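# Close both cupboard doors fully without slamming or tipping

## Task

Get both of the cupboard's doors completely closed. Slamming a door (opening or closing) is a failure, and so is the robot toppling or finishing tilted. A door that stays shut only because the robot is still holding it at the end does not count.

## Robot and tools

ROBOT. TidyBot++: a single seven-joint arm with a two-finger gripper on a four-caster mobile base (0.54 m long, 0.50 m wide, 0.38 m high). The shoulder sits 0.12 m ahead of the base centre, 0.68 m up. Segments: upper arm 0.42 m, forearm 0.31 m, hand 0.31 m (wrist to the hand point). It starts folded, hand down, wrist and hand up to 0.08 m past the base front, elbow up to 1.15 m high. Cameras: base_camera (pinhole, 644x364) and wrist_camera (fisheye, 644x476, looking along the hand).

FRAMES. Base frame: origin on the floor below the base centre, x forward, y left, z up. hand_pose is reported here, for the point between the finger pads; its z axis runs out along the fingers, its y axis is the opening direction. The odometry frame is the base frame as it was when the scene began. base_odometry heading is positive to the left, -3.142 to 3.142, and counts wheel turns, so slip looks like travel; expect a few cm and several degrees of drift over many moves. base_tilt is in degrees, positive when leaning forward or right, with a fixed bias near 1 degree.

execute_actions. Arguments: "actions", a list holding one action or none (empty means just report), and "cameras", a list from base_camera, wrist_camera, all (omitted, null or ["all"] gives both; [] gives none). An action may carry:
- "base": exactly one relative offset from where the base last reported itself: {"translate_m": d} straight, forward positive, -2 to 2 m; {"strafe_m": d} sideways, left positive, -2 to 2 m; {"rotate_rad": d} on the spot, counter-clockwise from above positive, -6.3 to 6.3 rad.
- "joints": absolute targets in radians by name (gripper_pos is a 0 to 1 fraction). joint_1_rad any angle, turns the arm about vertical, positive clockwise from above (opposite to rotate_rad). joint_2_rad shoulder, -2.249 to 2.249. joint_3_rad any angle, upper-arm roll. joint_4_rad elbow, -2.579 to 2.579. joint_5_rad any angle, forearm roll. joint_6_rad wrist, -2.099 to 2.099. joint_7_rad any angle, hand roll (hand down: positive is counter-clockwise from above; at 1.57 fingers open left-right). gripper_pos 0 open to 1 closed; pad gap about 85 x (1 - gripper_pos) mm. Unbounded joints go the short way, so send steps below half a turn. Tolerances: ±0.039 for joints 1-4, ±0.056 for 5-7, ±0.03 gripper.
- "speeds": optional caps for this action only: translate_m and strafe_m 0.05 to 0.5 m/s, rotate_rad 0.1 to 1.57 rad/s (defaults are the maxima). A base move needing over 8.667 s at its cap is refused; no action runs past 15 s. Unknown keys or out-of-range values reject the whole call.
Motions in one action begin together. Anything not named may still be driving toward an earlier target.

ARM GEOMETRY. With joint_1_rad = 0, joint_3_rad = 3.14, joint_5_rad = 0 the arm stays in the vertical plane of base x. Tilt from vertical (forward positive): upper arm = j2, forearm = j2 - j4, hand = j2 - j4 - j6. Hand offset from the shoulder: forward = sum of length*sin(angle), up = sum of length*cos(angle). Joints move up to 1.39 rad/s (1.22 for j5-j7). A downward hand reaches at most about 0.94 m high, and only near the base.

RESULT LINES. base_status / joint_status: "done" (base: wheels turned the full amount, even if slipping or blocked short), "off_target" (rested away, maybe still pushing), "contact_stop" / "time_out" (target dropped, holding there), "not_followed" with "joint command not followed" and "cause:" (arm targets withheld, e.g. self-collision; gripper still obeyed; may be retried later), "limit_stop_at_motor_heat". on_its_own lists motion you did not command. motor_effort is percent of maximum, positive toward higher values, peak in brackets; readings are noisy and biased. Motor temperatures list one value per arm joint. ARM HIT means the arm struck the base or itself. Friction leaves joints slightly off; fix by sending last command + (wanted - read). hand_pose may be 1-2 cm off; trust images.

wait: "seconds" 0 to 10; nothing new is commanded, returns state and images.
zoom_image: "camera" (base_camera or wrist_camera) and "region" [x0, y0, x1, y1] in pixels of that camera's latest full image, origin top-left, at most 504x504.
finished_scene: "scene", the integer of the current scene; ends it irreversibly once the last command has been held, and reports success. Doors must stay shut without the robot.

AVOID. Swing doors gently; a slam fails. A blocked base keeps shoving; an arm caught above about 0.8 m while driving can topple the robot, and sideways force on a raised hand can lift wheels; back off or retract to right it. Torque sensors over 104.5 N m (joints 1-4) or 51.3 N m (5-7) freeze the arm 10 s and cancel the rest of the call (warnings at 56.7 / 29.4). Held loads heat motors: MOTOR HOT from 60 °C, OVER-TEMPERATURE FAULT at 75 °C with the arm sinking. Any reported stop cancels your later moving calls in that reply.

Each tool is called after ">>>" as name(argument=value, ...) on one line, values as JSON.

## Session

>>> execute_actions(actions=[])

Scene clock: 0.00 s.
Motor temperatures (°C, as the motors report them): [35 33 29 31 35 38 38]
base_odometry: x=+0.000 y=+0.000 heading=+0.000 (m, m, rad; odometry frame)
base_tilt: forward=-0.2 right=-0.6 (deg)
base_status: not commanded
joint_positions: joint_1_rad=+0.034 joint_2_rad=-0.319 joint_3_rad=+3.123 joint_4_rad=-2.550 joint_5_rad=+0.019 joint_6_rad=-0.850 joint_7_rad=+1.603 gripper_pos=+0.000
joint_status: not commanded
motor_effort: joint_1_rad=+0 joint_2_rad=-1 joint_3_rad=+1 joint_4_rad=+11 joint_5_rad=+1 joint_6_rad=+0 joint_7_rad=+0 (%)
hand_pose: x=+0.2539 y=-0.0060 z=+0.5778 quat_wxyz=(+0.011, +0.999, +0.014, +0.030) (m; base frame)
pictures: base_camera, wrist_camera
Images, in order (width x height): base_camera 644x364, wrist_camera 644x476.

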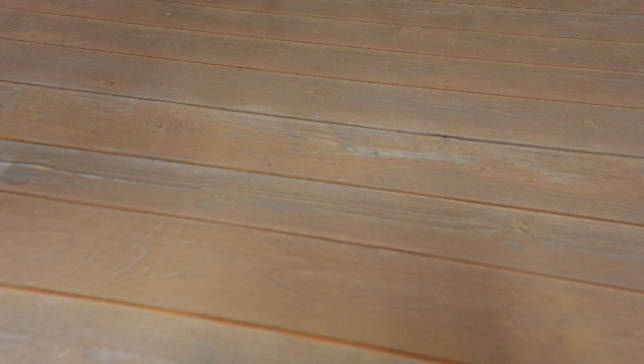

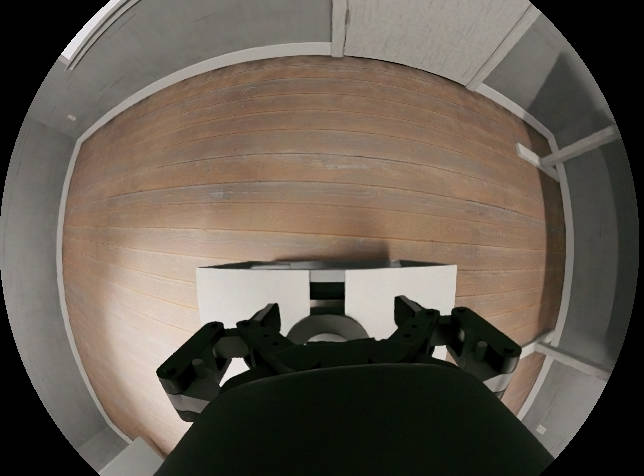

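>>> execute_actions(actions=[{"base":{"rotate_rad":2.4},"joints":{"joint_6_rad":0.5,"gripper_pos":1}}])

Scene clock: 17.03 s.
Motor temperatures (°C, as the motors report them): [35 33 29 31 35 38 38]
base_odometry: x=+0.000 y=+0.000 heading=+2.400 (m, m, rad; odometry frame)
base_tilt: forward=-0.2 right=-0.5 (deg)
base_status: done
joint_positions: joint_1_rad=+0.034 joint_2_rad=-0.319 joint_3_rad=+3.123 joint_4_rad=-2.547 joint_5_rad=+0.019 joint_6_rad=+0.494 joint_7_rad=+1.603 gripper_pos=+0.999
joint_status: all done
motor_effort: joint_1_rad=+0(2) joint_2_rad=-7(8) joint_3_rad=+1(2) joint_4_rad=+19(19) joint_5_rad=+0(0) joint_6_rad=+11(11) joint_7_rad=+0(0) (%)
hand_pose: x=+0.5430 y=-0.0021 z=+0.8390 quat_wxyz=(+0.020, +0.762, +0.017, +0.647) (m; base frame)
pictures: base_camera, wrist_camera
Images, in order (width x height): base_camera 644x364, wrist_camera 644x476.

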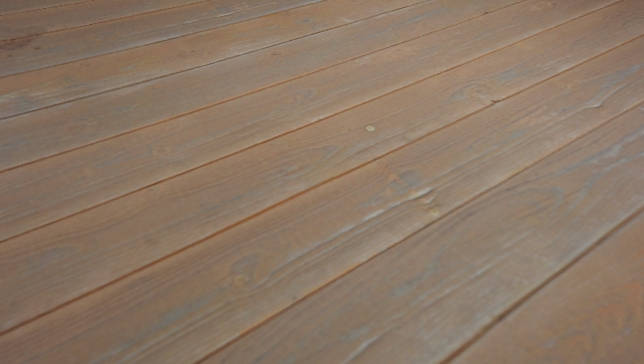

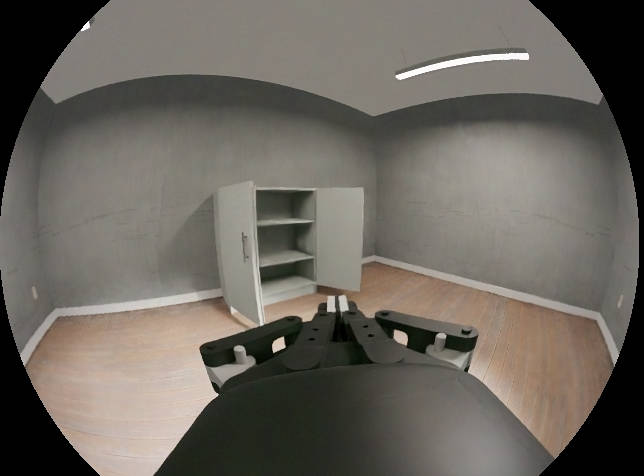

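>>> execute_actions(actions=[{"base":{"rotate_rad":0.57}}], cameras=[])

>>> execute_actions(actions=[{"base":{"translate_m":0.9},"joints":{"joint_6_rad":0.2}}])

Scene clock: 27.70 s.
Motor temperatures (°C, as the motors report them): [35 33 29 31 35 38 38]
base_odometry: x=+0.000 y=+0.000 heading=+2.969 (m, m, rad; odometry frame)
base_tilt: forward=-0.2 right=-0.5 (deg)
base_status: done
joint_positions: joint_1_rad=+0.034 joint_2_rad=-0.319 joint_3_rad=+3.123 joint_4_rad=-2.547 joint_5_rad=+0.019 joint_6_rad=+0.494 joint_7_rad=+1.603 gripper_pos=+0.999
joint_status: not commanded
motor_effort: joint_1_rad=+0(1) joint_2_rad=-8(8) joint_3_rad=+1(2) joint_4_rad=+19(19) joint_5_rad=+0(1) joint_6_rad=+10(11) joint_7_rad=+0(0) (%)
hand_pose: x=+0.5430 y=-0.0019 z=+0.8390 quat_wxyz=(+0.020, +0.762, +0.017, +0.647) (m; base frame)
pictures: none
No camera images: the call's "cameras" was empty. Leave "cameras" out to get every camera's image.

Scene clock: 30.87 s.
Motor temperatures (°C, as the motors report them): [35 33 29 31 35 38 38]
base_odometry: x=-0.887 y=+0.153 heading=+2.970 (m, m, rad; odometry frame)
base_tilt: forward=-0.2 right=-0.5 (deg)
base_status: done
joint_positions: joint_1_rad=+0.034 joint_2_rad=-0.319 joint_3_rad=+3.123 joint_4_rad=-2.556 joint_5_rad=+0.019 joint_6_rad=+0.207 joint_7_rad=+1.603 gripper_pos=+0.999
joint_status: all done
motor_effort: joint_1_rad=+0(0) joint_2_rad=-7(9) joint_3_rad=+1(1) joint_4_rad=+19(21) joint_5_rad=+0(0) joint_6_rad=+10(11) joint_7_rad=+0(0) (%)
hand_pose: x=+0.5130 y=-0.0035 z=+0.7492 quat_wxyz=(+0.019, +0.849, +0.017, +0.527) (m; base frame)
pictures: base_camera, wrist_camera
Images, in order (width x height): base_camera 644x364, wrist_camera 644x476.

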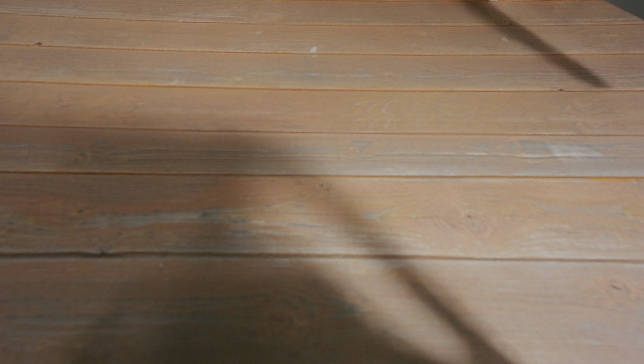

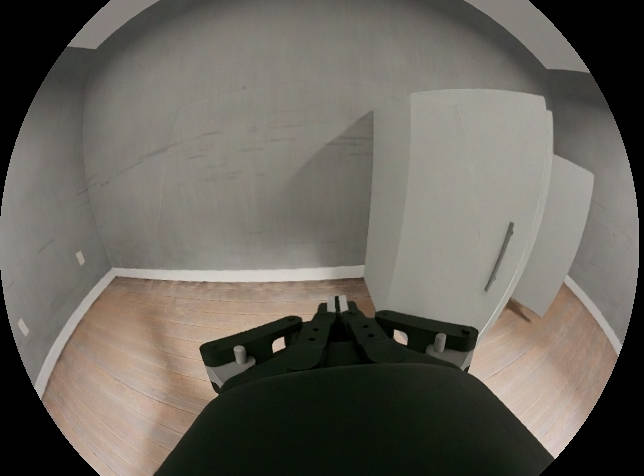

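>>> execute_actions(actions=[{"base":{"rotate_rad":-0.03},"joints":{"joint_1_rad":0,"joint_2_rad":0.35,"joint_4_rad":-1.55,"joint_6_rad":0.0}}], cameras=[])

>>> execute_actions(actions=[{"base":{"strafe_m":-0.62},"speeds":{"strafe_m":0.12}}])

Scene clock: 50.10 s.
Motor temperatures (°C, as the motors report them): [35 33 29 32 35 38 38]
base_odometry: x=-0.887 y=+0.153 heading=+2.940 (m, m, rad; odometry frame)
base_tilt: forward=-0.2 right=-0.5 (deg)
base_status: done
joint_positions: joint_1_rad=+0.017 joint_2_rad=+0.329 joint_3_rad=+3.123 joint_4_rad=-1.560 joint_5_rad=+0.019 joint_6_rad=+0.029 joint_7_rad=+1.603 gripper_pos=+0.999
joint_status: all done
motor_effort: joint_1_rad=+0(1) joint_2_rad=-34(35) joint_3_rad=+0(2) joint_4_rad=+22(22) joint_5_rad=+0(1) joint_6_rad=+10(11) joint_7_rad=+0(0) (%)
hand_pose: x=+0.8516 y=+0.0004 z=+0.8929 quat_wxyz=(+0.013, +0.801, +0.019, +0.598) (m; base frame)
pictures: none
No camera images: the call's "cameras" was empty. Leave "cameras" out to get every camera's image.

Scene clock: 55.87 s.
Motor temperatures (°C, as the motors report them): [35 33 29 32 35 38 38]
base_odometry: x=-0.763 y=+0.761 heading=+2.940 (m, m, rad; odometry frame)
base_tilt: forward=-0.2 right=-0.5 (deg)
base_status: done
joint_positions: joint_1_rad=+0.002 joint_2_rad=+0.329 joint_3_rad=+3.122 joint_4_rad=-1.560 joint_5_rad=+0.019 joint_6_rad=+0.027 joint_7_rad=+1.603 gripper_pos=+0.999
joint_status: not commanded
motor_effort: joint_1_rad=-1(5) joint_2_rad=-34(36) joint_3_rad=+0(4) joint_4_rad=+22(22) joint_5_rad=+0(0) joint_6_rad=+10(11) joint_7_rad=+0(0) (%)
hand_pose: x=+0.8514 y=+0.0126 z=+0.8927 quat_wxyz=(+0.007, +0.802, +0.025, +0.597) (m; base frame)
pictures: base_camera, wrist_camera
Images, in order (width x height): base_camera 644x364, wrist_camera 644x476.

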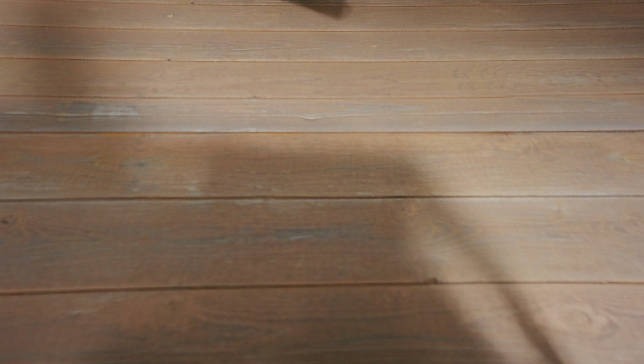

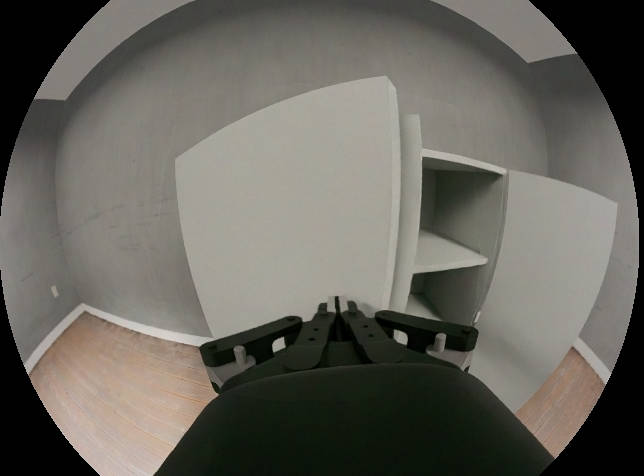

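>>> execute_actions(actions=[{"base":{"translate_m":0.22},"speeds":{"translate_m":0.06}}])

Scene clock: 63.17 s.
Motor temperatures (°C, as the motors report them): [35 33 29 32 35 38 38]
base_odometry: x=-0.979 y=+0.805 heading=+2.940 (m, m, rad; odometry frame)
base_tilt: forward=-0.2 right=-0.5 (deg)
base_status: done
joint_positions: joint_1_rad=+0.002 joint_2_rad=+0.332 joint_3_rad=+3.122 joint_4_rad=-1.559 joint_5_rad=+0.019 joint_6_rad=+0.024 joint_7_rad=+1.603 gripper_pos=+0.999
joint_status: not commanded
motor_effort: joint_1_rad=+0(1) joint_2_rad=-35(37) joint_3_rad=+0(0) joint_4_rad=+21(23) joint_5_rad=+1(0) joint_6_rad=+10(12) joint_7_rad=+0(0) (%)
hand_pose: x=+0.8520 y=+0.0126 z=+0.8905 quat_wxyz=(+0.007, +0.803, +0.026, +0.595) (m; base frame)
pictures: base_camera, wrist_camera
Images, in order (width x height): base_camera 644x364, wrist_camera 644x476.

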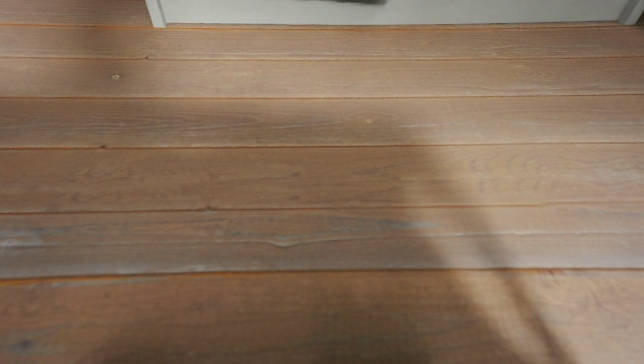

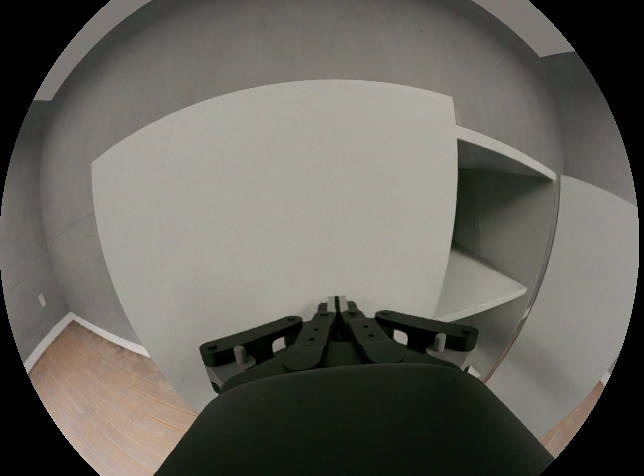

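>>> execute_actions(actions=[{"base":{"translate_m":0.06},"speeds":{"translate_m":0.05}}])

Scene clock: 69.47 s.
Motor temperatures (°C, as the motors report them): [35 33 29 32 35 38 38]
base_odometry: x=-1.038 y=+0.817 heading=+2.940 (m, m, rad; odometry frame)
base_tilt: forward=-0.2 right=-0.5 (deg)
base_status: done
joint_positions: joint_1_rad=+0.002 joint_2_rad=+0.317 joint_3_rad=+3.122 joint_4_rad=-1.568 joint_5_rad=+0.019 joint_6_rad=+0.005 joint_7_rad=+1.603 gripper_pos=+0.999
joint_status: not commanded
motor_effort: joint_1_rad=+2(1) joint_2_rad=-28(37) joint_3_rad=+2(1) joint_4_rad=+24(28) joint_5_rad=+0(0) joint_6_rad=+13(15) joint_7_rad=+0(0) (%)
hand_pose: x=+0.8454 y=+0.0125 z=+0.8899 quat_wxyz=(+0.007, +0.807, +0.026, +0.590) (m; base frame)
pictures: base_camera, wrist_camera
Images, in order (width x height): base_camera 644x364, wrist_camera 644x476.

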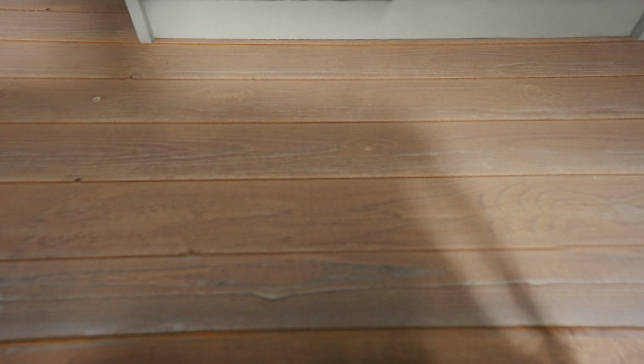

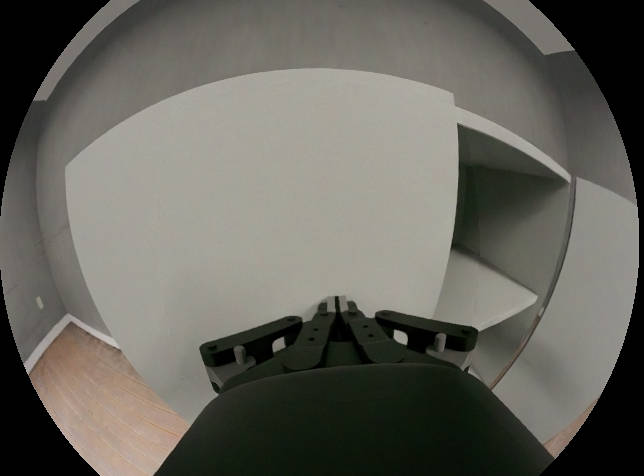

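>>> execute_actions(actions=[{"base":{"translate_m":-0.5}}])

>>> execute_actions(actions=[{"base":{"strafe_m":-0.95}}])

Scene clock: 78.23 s.
Motor temperatures (°C, as the motors report them): [35 33 29 32 35 38 38]
base_odometry: x=-0.548 y=+0.717 heading=+2.940 (m, m, rad; odometry frame)
base_tilt: forward=-0.2 right=-0.5 (deg)
base_status: done
joint_positions: joint_1_rad=+0.002 joint_2_rad=+0.347 joint_3_rad=+3.122 joint_4_rad=-1.550 joint_5_rad=+0.019 joint_6_rad=+0.005 joint_7_rad=+1.603 gripper_pos=+0.999
joint_status: not commanded
motor_effort: joint_1_rad=+0(4) joint_2_rad=-35(39) joint_3_rad=+0(3) joint_4_rad=+21(24) joint_5_rad=+0(0) joint_6_rad=+10(13) joint_7_rad=+0(0) (%)
hand_pose: x=+0.8548 y=+0.0125 z=+0.8790 quat_wxyz=(+0.007, +0.810, +0.026, +0.585) (m; base frame)
pictures: base_camera, wrist_camera
Images, in order (width x height): base_camera 644x364, wrist_camera 644x476.

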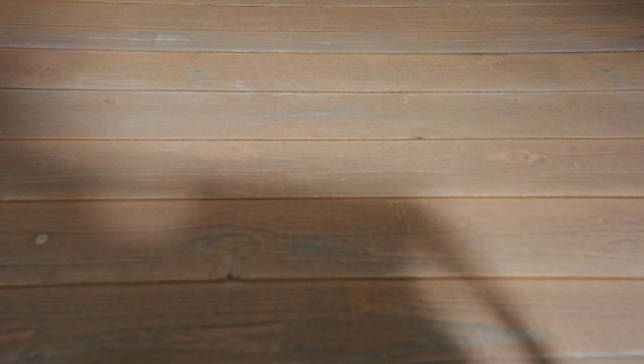

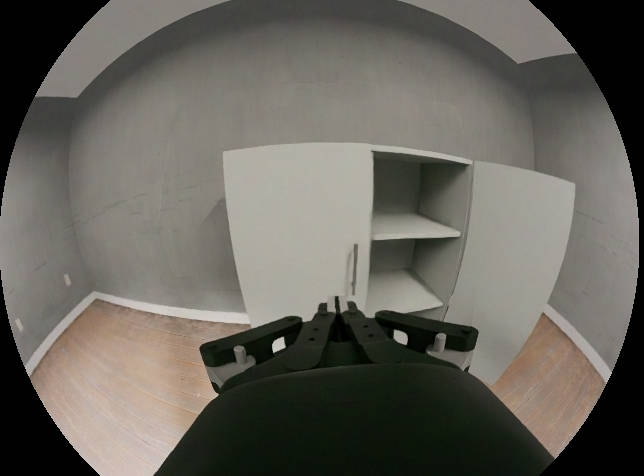

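Scene clock: 81.50 s.
Motor temperatures (°C, as the motors report them): [35 34 29 32 35 38 38]
base_odometry: x=-0.357 y=+1.648 heading=+2.940 (m, m, rad; odometry frame)
base_tilt: forward=-0.2 right=-0.5 (deg)
base_status: done
joint_positions: joint_1_rad=+0.002 joint_2_rad=+0.347 joint_3_rad=+3.122 joint_4_rad=-1.550 joint_5_rad=+0.019 joint_6_rad=+0.005 joint_7_rad=+1.603 gripper_pos=+0.999
joint_status: not commanded
motor_effort: joint_1_rad=-1(4) joint_2_rad=-35(35) joint_3_rad=-1(2) joint_4_rad=+22(22) joint_5_rad=+0(0) joint_6_rad=+10(10) joint_7_rad=+0(0) (%)
hand_pose: x=+0.8548 y=+0.0125 z=+0.8790 quat_wxyz=(+0.007, +0.810, +0.026, +0.585) (m; base frame)
pictures: base_camera, wrist_camera
Images, in order (width x height): base_camera 644x364, wrist_camera 644x476.

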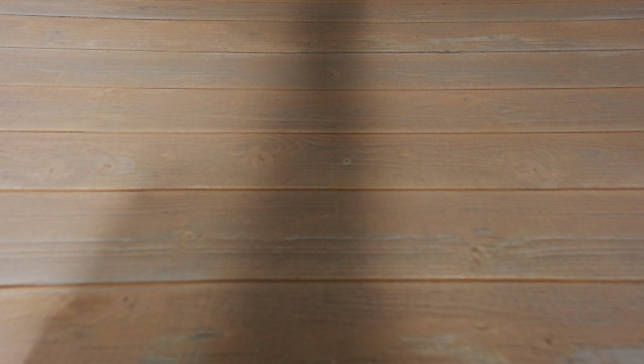

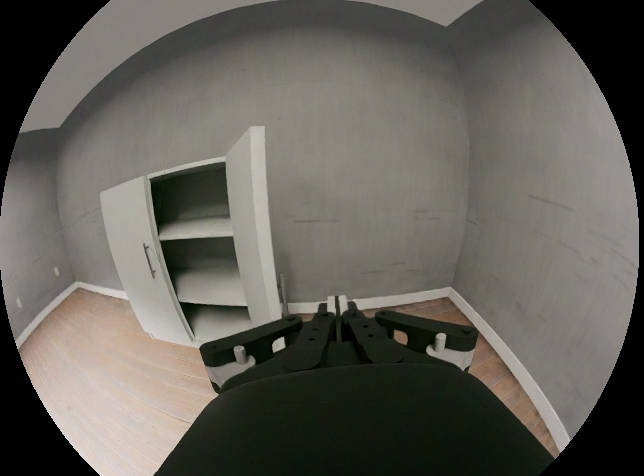

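>>> execute_actions(actions=[{"base":{"translate_m":0.25},"speeds":{"translate_m":0.15},"joints":{"joint_7_rad":0.0}}])

>>> execute_actions(actions=[{"base":{"strafe_m":0.35},"speeds":{"strafe_m":0.08}}])

Scene clock: 92.60 s.
Motor temperatures (°C, as the motors report them): [35 34 29 32 35 38 38]
base_odometry: x=-0.602 y=+1.698 heading=+2.940 (m, m, rad; odometry frame)
base_tilt: forward=-0.2 right=-0.5 (deg)
base_status: done
joint_positions: joint_1_rad=+0.002 joint_2_rad=+0.347 joint_3_rad=+3.122 joint_4_rad=-1.550 joint_5_rad=+0.019 joint_6_rad=+0.005 joint_7_rad=-0.001 gripper_pos=+0.999
joint_status: all done
motor_effort: joint_1_rad=+0(1) joint_2_rad=-35(38) joint_3_rad=+0(1) joint_4_rad=+22(22) joint_5_rad=+0(0) joint_6_rad=+10(11) joint_7_rad=+0(0) (%)
hand_pose: x=+0.8548 y=+0.0125 z=+0.8789 quat_wxyz=(-0.416, +0.582, -0.565, +0.412) (m; base frame)
pictures: base_camera, wrist_camera
Images, in order (width x height): base_camera 644x364, wrist_camera 644x476.

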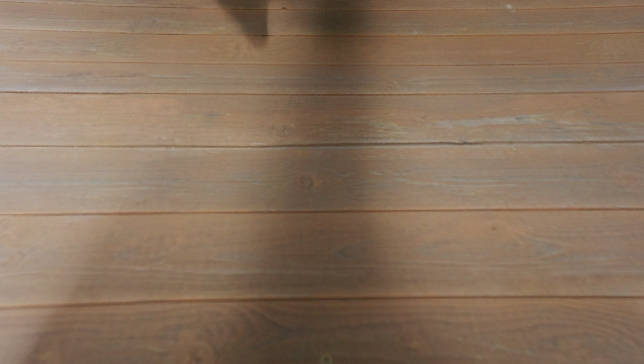

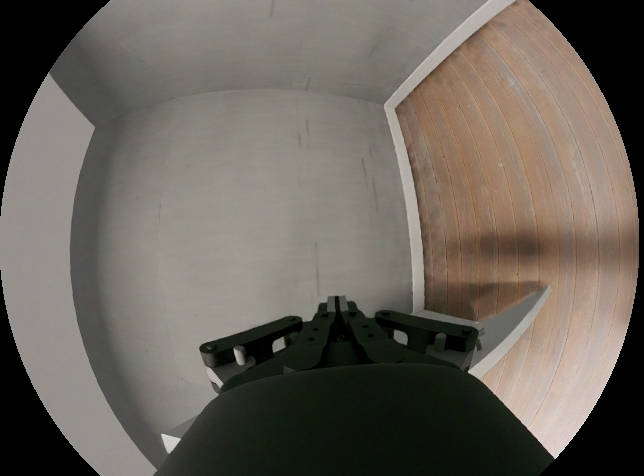

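Scene clock: 97.53 s.
Motor temperatures (°C, as the motors report them): [35 34 29 32 35 38 38]
base_odometry: x=-0.673 y=+1.356 heading=+2.939 (m, m, rad; odometry frame)
base_tilt: forward=-0.2 right=-0.5 (deg)
base_status: done
joint_positions: joint_1_rad=+0.155 joint_2_rad=+0.313 joint_3_rad=+3.249 joint_4_rad=-1.582 joint_5_rad=+0.019 joint_6_rad=-0.015 joint_7_rad=-0.001 gripper_pos=+0.999
joint_status: not commanded
motor_effort: joint_1_rad=-30(33) joint_2_rad=-23(36) joint_3_rad=-22(25) joint_4_rad=+28(30) joint_5_rad=+1(2) joint_6_rad=+16(17) joint_7_rad=+2(2) (%)
hand_pose: x=+0.8191 y=-0.1763 z=+0.8790 quat_wxyz=(-0.338, +0.511, -0.636, +0.469) (m; base frame)
pictures: base_camera, wrist_camera
Images, in order (width x height): base_camera 644x364, wrist_camera 644x476.

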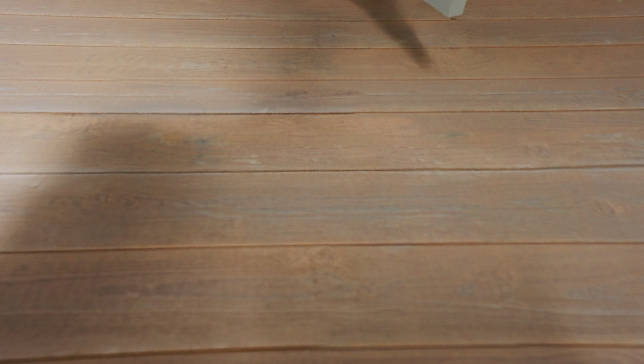

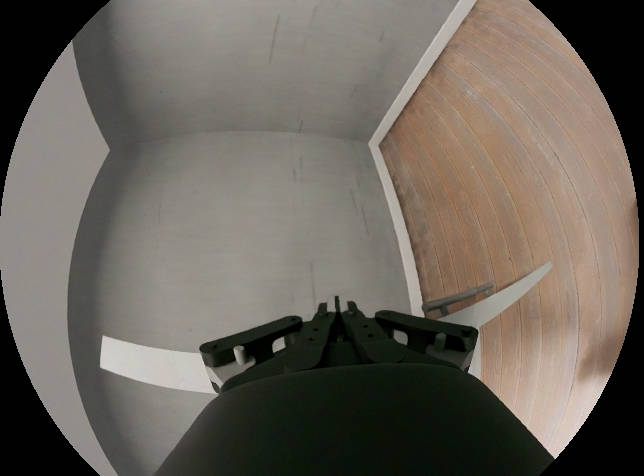

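>>> execute_actions(actions=[{"base":{"strafe_m":-0.58},"speeds":{"strafe_m":0.25}}], cameras=[])

>>> execute_actions(actions=[{"base":{"translate_m":0.2}}], cameras=[])

>>> execute_actions(actions=[{"joints":{"joint_1_rad":-0.68}}])

>>> execute_actions(actions=[{"base":{"strafe_m":0.15},"speeds":{"strafe_m":0.07}}])

Scene clock: 113.03 s.
Motor temperatures (°C, as the motors report them): [35 34 29 32 35 39 38]
base_odometry: x=-0.556 y=+1.924 heading=+2.940 (m, m, rad; odometry frame)
base_tilt: forward=-0.2 right=-0.5 (deg)
base_status: done
joint_positions: joint_1_rad=+0.001 joint_2_rad=+0.327 joint_3_rad=+3.124 joint_4_rad=-1.560 joint_5_rad=+0.019 joint_6_rad=-0.015 joint_7_rad=-0.001 gripper_pos=+0.999
joint_status: not commanded
motor_effort: joint_1_rad=+0(30) joint_2_rad=-34(35) joint_3_rad=+0(22) joint_4_rad=+21(29) joint_5_rad=+1(2) joint_6_rad=+10(16) joint_7_rad=+0(2) (%)
hand_pose: x=+0.8470 y=+0.0112 z=+0.8809 quat_wxyz=(-0.412, +0.584, -0.567, +0.409) (m; base frame)
pictures: none
No camera images: the call's "cameras" was empty. Leave "cameras" out to get every camera's image.

Scene clock: 114.67 s.
Motor temperatures (°C, as the motors report them): [35 34 29 32 35 39 38]
base_odometry: x=-0.752 y=+1.964 heading=+2.939 (m, m, rad; odometry frame)
base_tilt: forward=-0.2 right=-0.5 (deg)
base_status: done
joint_positions: joint_1_rad=+0.001 joint_2_rad=+0.338 joint_3_rad=+3.124 joint_4_rad=-1.556 joint_5_rad=+0.019 joint_6_rad=-0.015 joint_7_rad=-0.001 gripper_pos=+0.999
joint_status: not commanded
motor_effort: joint_1_rad=+0(0) joint_2_rad=-35(37) joint_3_rad=+0(0) joint_4_rad=+22(23) joint_5_rad=+0(0) joint_6_rad=+10(11) joint_7_rad=+0(0) (%)
hand_pose: x=+0.8499 y=+0.0112 z=+0.8754 quat_wxyz=(-0.410, +0.585, -0.569, +0.408) (m; base frame)
pictures: none
No camera images: the call's "cameras" was empty. Leave "cameras" out to get every camera's image.

Scene clock: 116.63 s.
Motor temperatures (°C, as the motors report them): [35 34 29 32 35 39 38]
base_odometry: x=-0.752 y=+1.964 heading=+2.939 (m, m, rad; odometry frame)
base_tilt: forward=-0.2 right=-0.6 (deg)
base_status: not commanded
joint_positions: joint_1_rad=-0.670 joint_2_rad=+0.338 joint_3_rad=+3.123 joint_4_rad=-1.556 joint_5_rad=+0.019 joint_6_rad=-0.015 joint_7_rad=-0.001 gripper_pos=+0.999
joint_status: all done
motor_effort: joint_1_rad=+0(4) joint_2_rad=-35(36) joint_3_rad=+0(3) joint_4_rad=+21(22) joint_5_rad=+1(1) joint_6_rad=+10(10) joint_7_rad=+0(1) (%)
hand_pose: x=+0.6839 y=+0.4640 z=+0.8754 quat_wxyz=(-0.521, +0.740, -0.344, +0.249) (m; base frame)
pictures: base_camera, wrist_camera
Images, in order (width x height): base_camera 644x364, wrist_camera 644x476.

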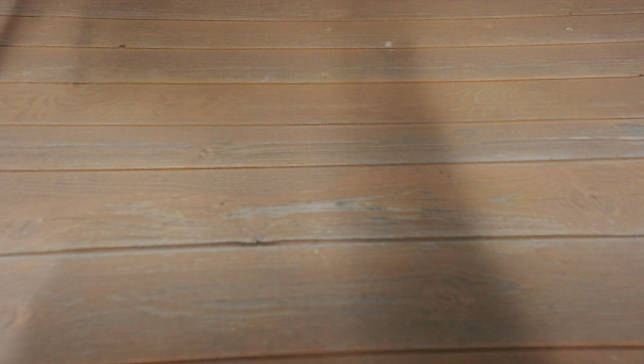

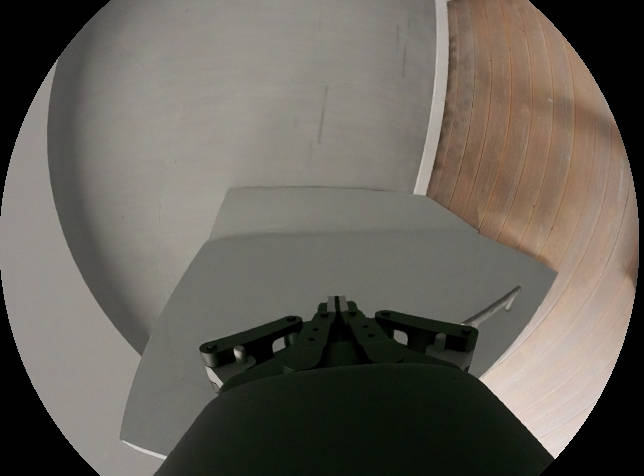

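Scene clock: 119.27 s.
Motor temperatures (°C, as the motors report them): [35 34 29 32 35 39 38]
base_odometry: x=-0.783 y=+1.817 heading=+2.939 (m, m, rad; odometry frame)
base_tilt: forward=-0.2 right=-0.6 (deg)
base_status: done
joint_positions: joint_1_rad=-0.672 joint_2_rad=+0.338 joint_3_rad=+3.125 joint_4_rad=-1.556 joint_5_rad=+0.019 joint_6_rad=-0.015 joint_7_rad=-0.001 gripper_pos=+0.999
joint_status: not commanded
motor_effort: joint_1_rad=+0(5) joint_2_rad=-34(37) joint_3_rad=+0(4) joint_4_rad=+21(23) joint_5_rad=+0(0) joint_6_rad=+10(11) joint_7_rad=+0(0) (%)
hand_pose: x=+0.6834 y=+0.4646 z=+0.8754 quat_wxyz=(-0.521, +0.740, -0.344, +0.249) (m; base frame)
pictures: base_camera, wrist_camera
Images, in order (width x height): base_camera 644x364, wrist_camera 644x476.

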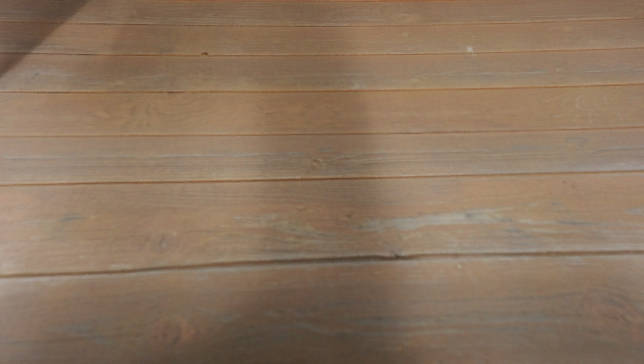

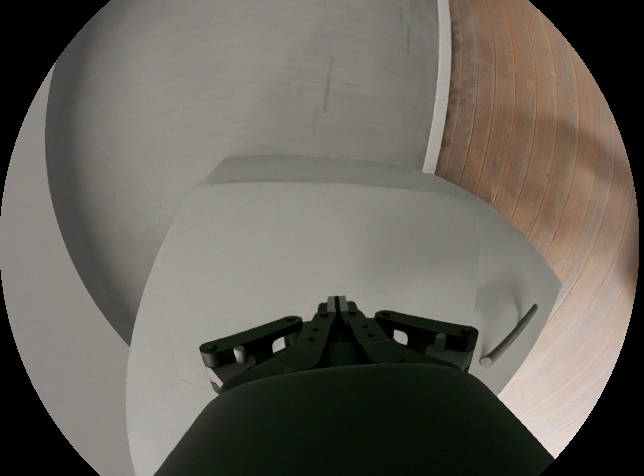

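>>> execute_actions(actions=[{"base":{"strafe_m":0.3},"speeds":{"strafe_m":0.08}}])

>>> execute_actions(actions=[{"base":{"translate_m":0.18},"speeds":{"translate_m":0.05},"joints":{"joint_7_rad":0.9}}])

Scene clock: 130.00 s.
Motor temperatures (°C, as the motors report them): [35 35 29 32 35 39 38]
base_odometry: x=-0.843 y=+1.523 heading=+2.939 (m, m, rad; odometry frame)
base_tilt: forward=-0.2 right=-0.6 (deg)
base_status: done
joint_positions: joint_1_rad=-0.676 joint_2_rad=+0.338 joint_3_rad=+3.126 joint_4_rad=-1.556 joint_5_rad=+0.019 joint_6_rad=-0.015 joint_7_rad=-0.001 gripper_pos=+0.999
joint_status: not commanded
motor_effort: joint_1_rad=+0(6) joint_2_rad=-34(37) joint_3_rad=+0(4) joint_4_rad=+22(22) joint_5_rad=+0(1) joint_6_rad=+10(11) joint_7_rad=+0(0) (%)
hand_pose: x=+0.6826 y=+0.4657 z=+0.8754 quat_wxyz=(-0.521, +0.741, -0.343, +0.249) (m; base frame)
pictures: base_camera, wrist_camera
Images, in order (width x height): base_camera 644x364, wrist_camera 644x476.

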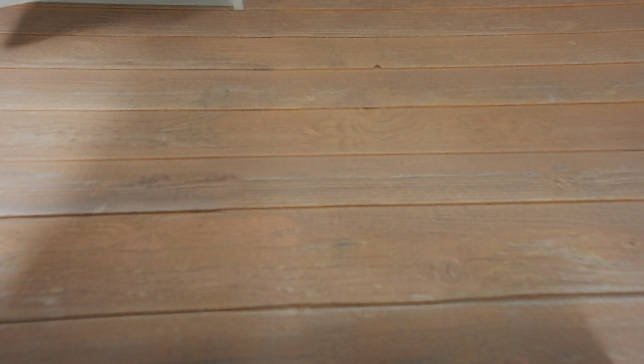

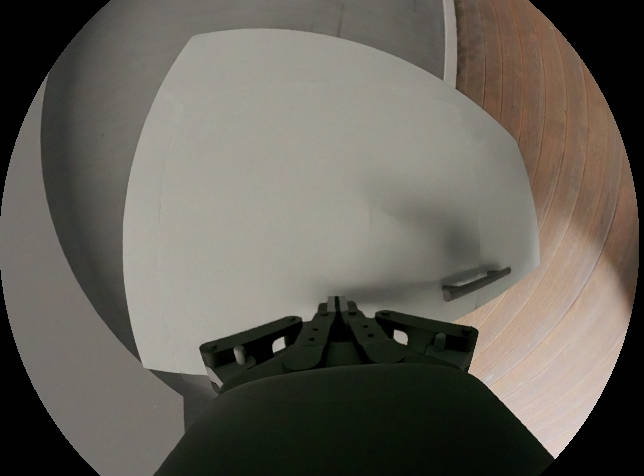

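Scene clock: 134.07 s.
Motor temperatures (°C, as the motors report them): [35 35 29 32 35 39 38]
base_odometry: x=-1.020 y=+1.559 heading=+2.939 (m, m, rad; odometry frame)
base_tilt: forward=-0.2 right=-0.6 (deg)
base_status: done
joint_positions: joint_1_rad=-0.676 joint_2_rad=+0.338 joint_3_rad=+3.126 joint_4_rad=-1.556 joint_5_rad=+0.019 joint_6_rad=-0.015 joint_7_rad=+0.901 gripper_pos=+0.999
joint_status: all done
motor_effort: joint_1_rad=+0(2) joint_2_rad=-35(37) joint_3_rad=+0(1) joint_4_rad=+22(23) joint_5_rad=+0(0) joint_6_rad=+10(11) joint_7_rad=+0(1) (%)
hand_pose: x=+0.6825 y=+0.4660 z=+0.8756 quat_wxyz=(-0.361, +0.816, +0.015, +0.452) (m; base frame)
pictures: base_camera, wrist_camera
Images, in order (width x height): base_camera 644x364, wrist_camera 644x476.

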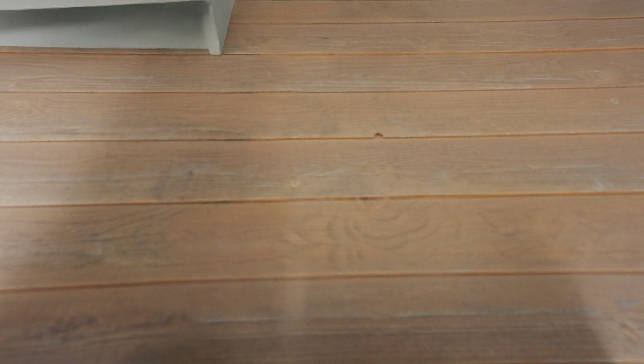

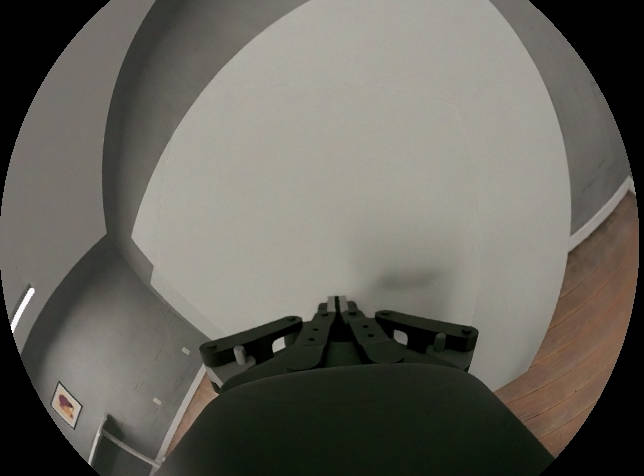

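>>> execute_actions(actions=[{"base":{"translate_m":0.11},"speeds":{"translate_m":0.05}}])

Scene clock: 141.00 s.
Motor temperatures (°C, as the motors report them): [35 35 29 32 35 39 38]
base_odometry: x=-1.127 y=+1.581 heading=+2.939 (m, m, rad; odometry frame)
base_tilt: forward=-0.2 right=-0.5 (deg)
base_status: done
joint_positions: joint_1_rad=-0.716 joint_2_rad=+0.304 joint_3_rad=+3.088 joint_4_rad=-1.595 joint_5_rad=+0.019 joint_6_rad=-0.036 joint_7_rad=+0.901 gripper_pos=+0.999
joint_status: not commanded
motor_effort: joint_1_rad=+8(10) joint_2_rad=-23(38) joint_3_rad=+7(9) joint_4_rad=+30(32) joint_5_rad=+0(1) joint_6_rad=+18(20) joint_7_rad=+0(0) (%)
hand_pose: x=+0.6339 y=+0.4943 z=+0.8722 quat_wxyz=(-0.375, +0.822, +0.043, +0.427) (m; base frame)
pictures: base_camera, wrist_camera
Images, in order (width x height): base_camera 644x364, wrist_camera 644x476.

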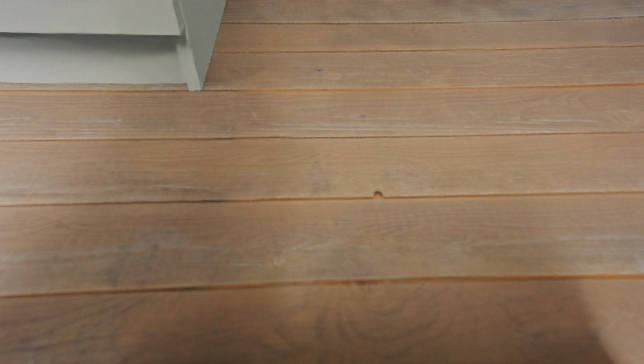

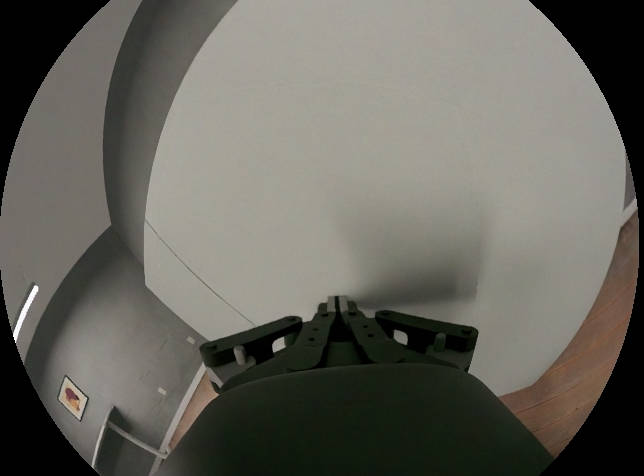

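>>> execute_actions(actions=[{"base":{"translate_m":-0.15}}])

Scene clock: 145.50 s.
Motor temperatures (°C, as the motors report them): [35 35 29 33 35 39 38]
base_odometry: x=-0.980 y=+1.551 heading=+2.939 (m, m, rad; odometry frame)
base_tilt: forward=-0.2 right=-0.5 (deg)
base_status: done
joint_positions: joint_1_rad=-0.680 joint_2_rad=+0.341 joint_3_rad=+3.122 joint_4_rad=-1.553 joint_5_rad=+0.019 joint_6_rad=-0.024 joint_7_rad=+0.901 gripper_pos=+0.999
joint_status: not commanded
motor_effort: joint_1_rad=+0(7) joint_2_rad=-35(37) joint_3_rad=+0(7) joint_4_rad=+22(30) joint_5_rad=+0(1) joint_6_rad=+10(17) joint_7_rad=+0(1) (%)
hand_pose: x=+0.6790 y=+0.4703 z=+0.8725 quat_wxyz=(-0.361, +0.819, +0.018, +0.447) (m; base frame)
pictures: base_camera, wrist_camera
Images, in order (width x height): base_camera 644x364, wrist_camera 644x476.

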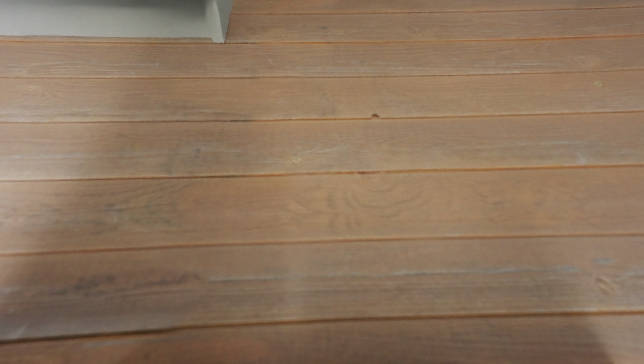

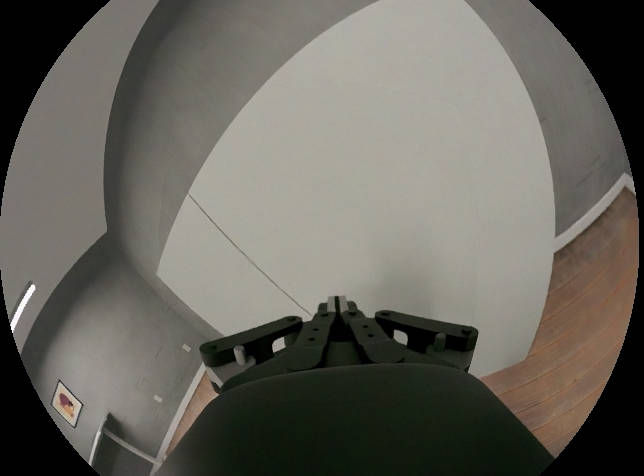

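>>> finished_scene(scene=1)

The scene is finished: the task was done.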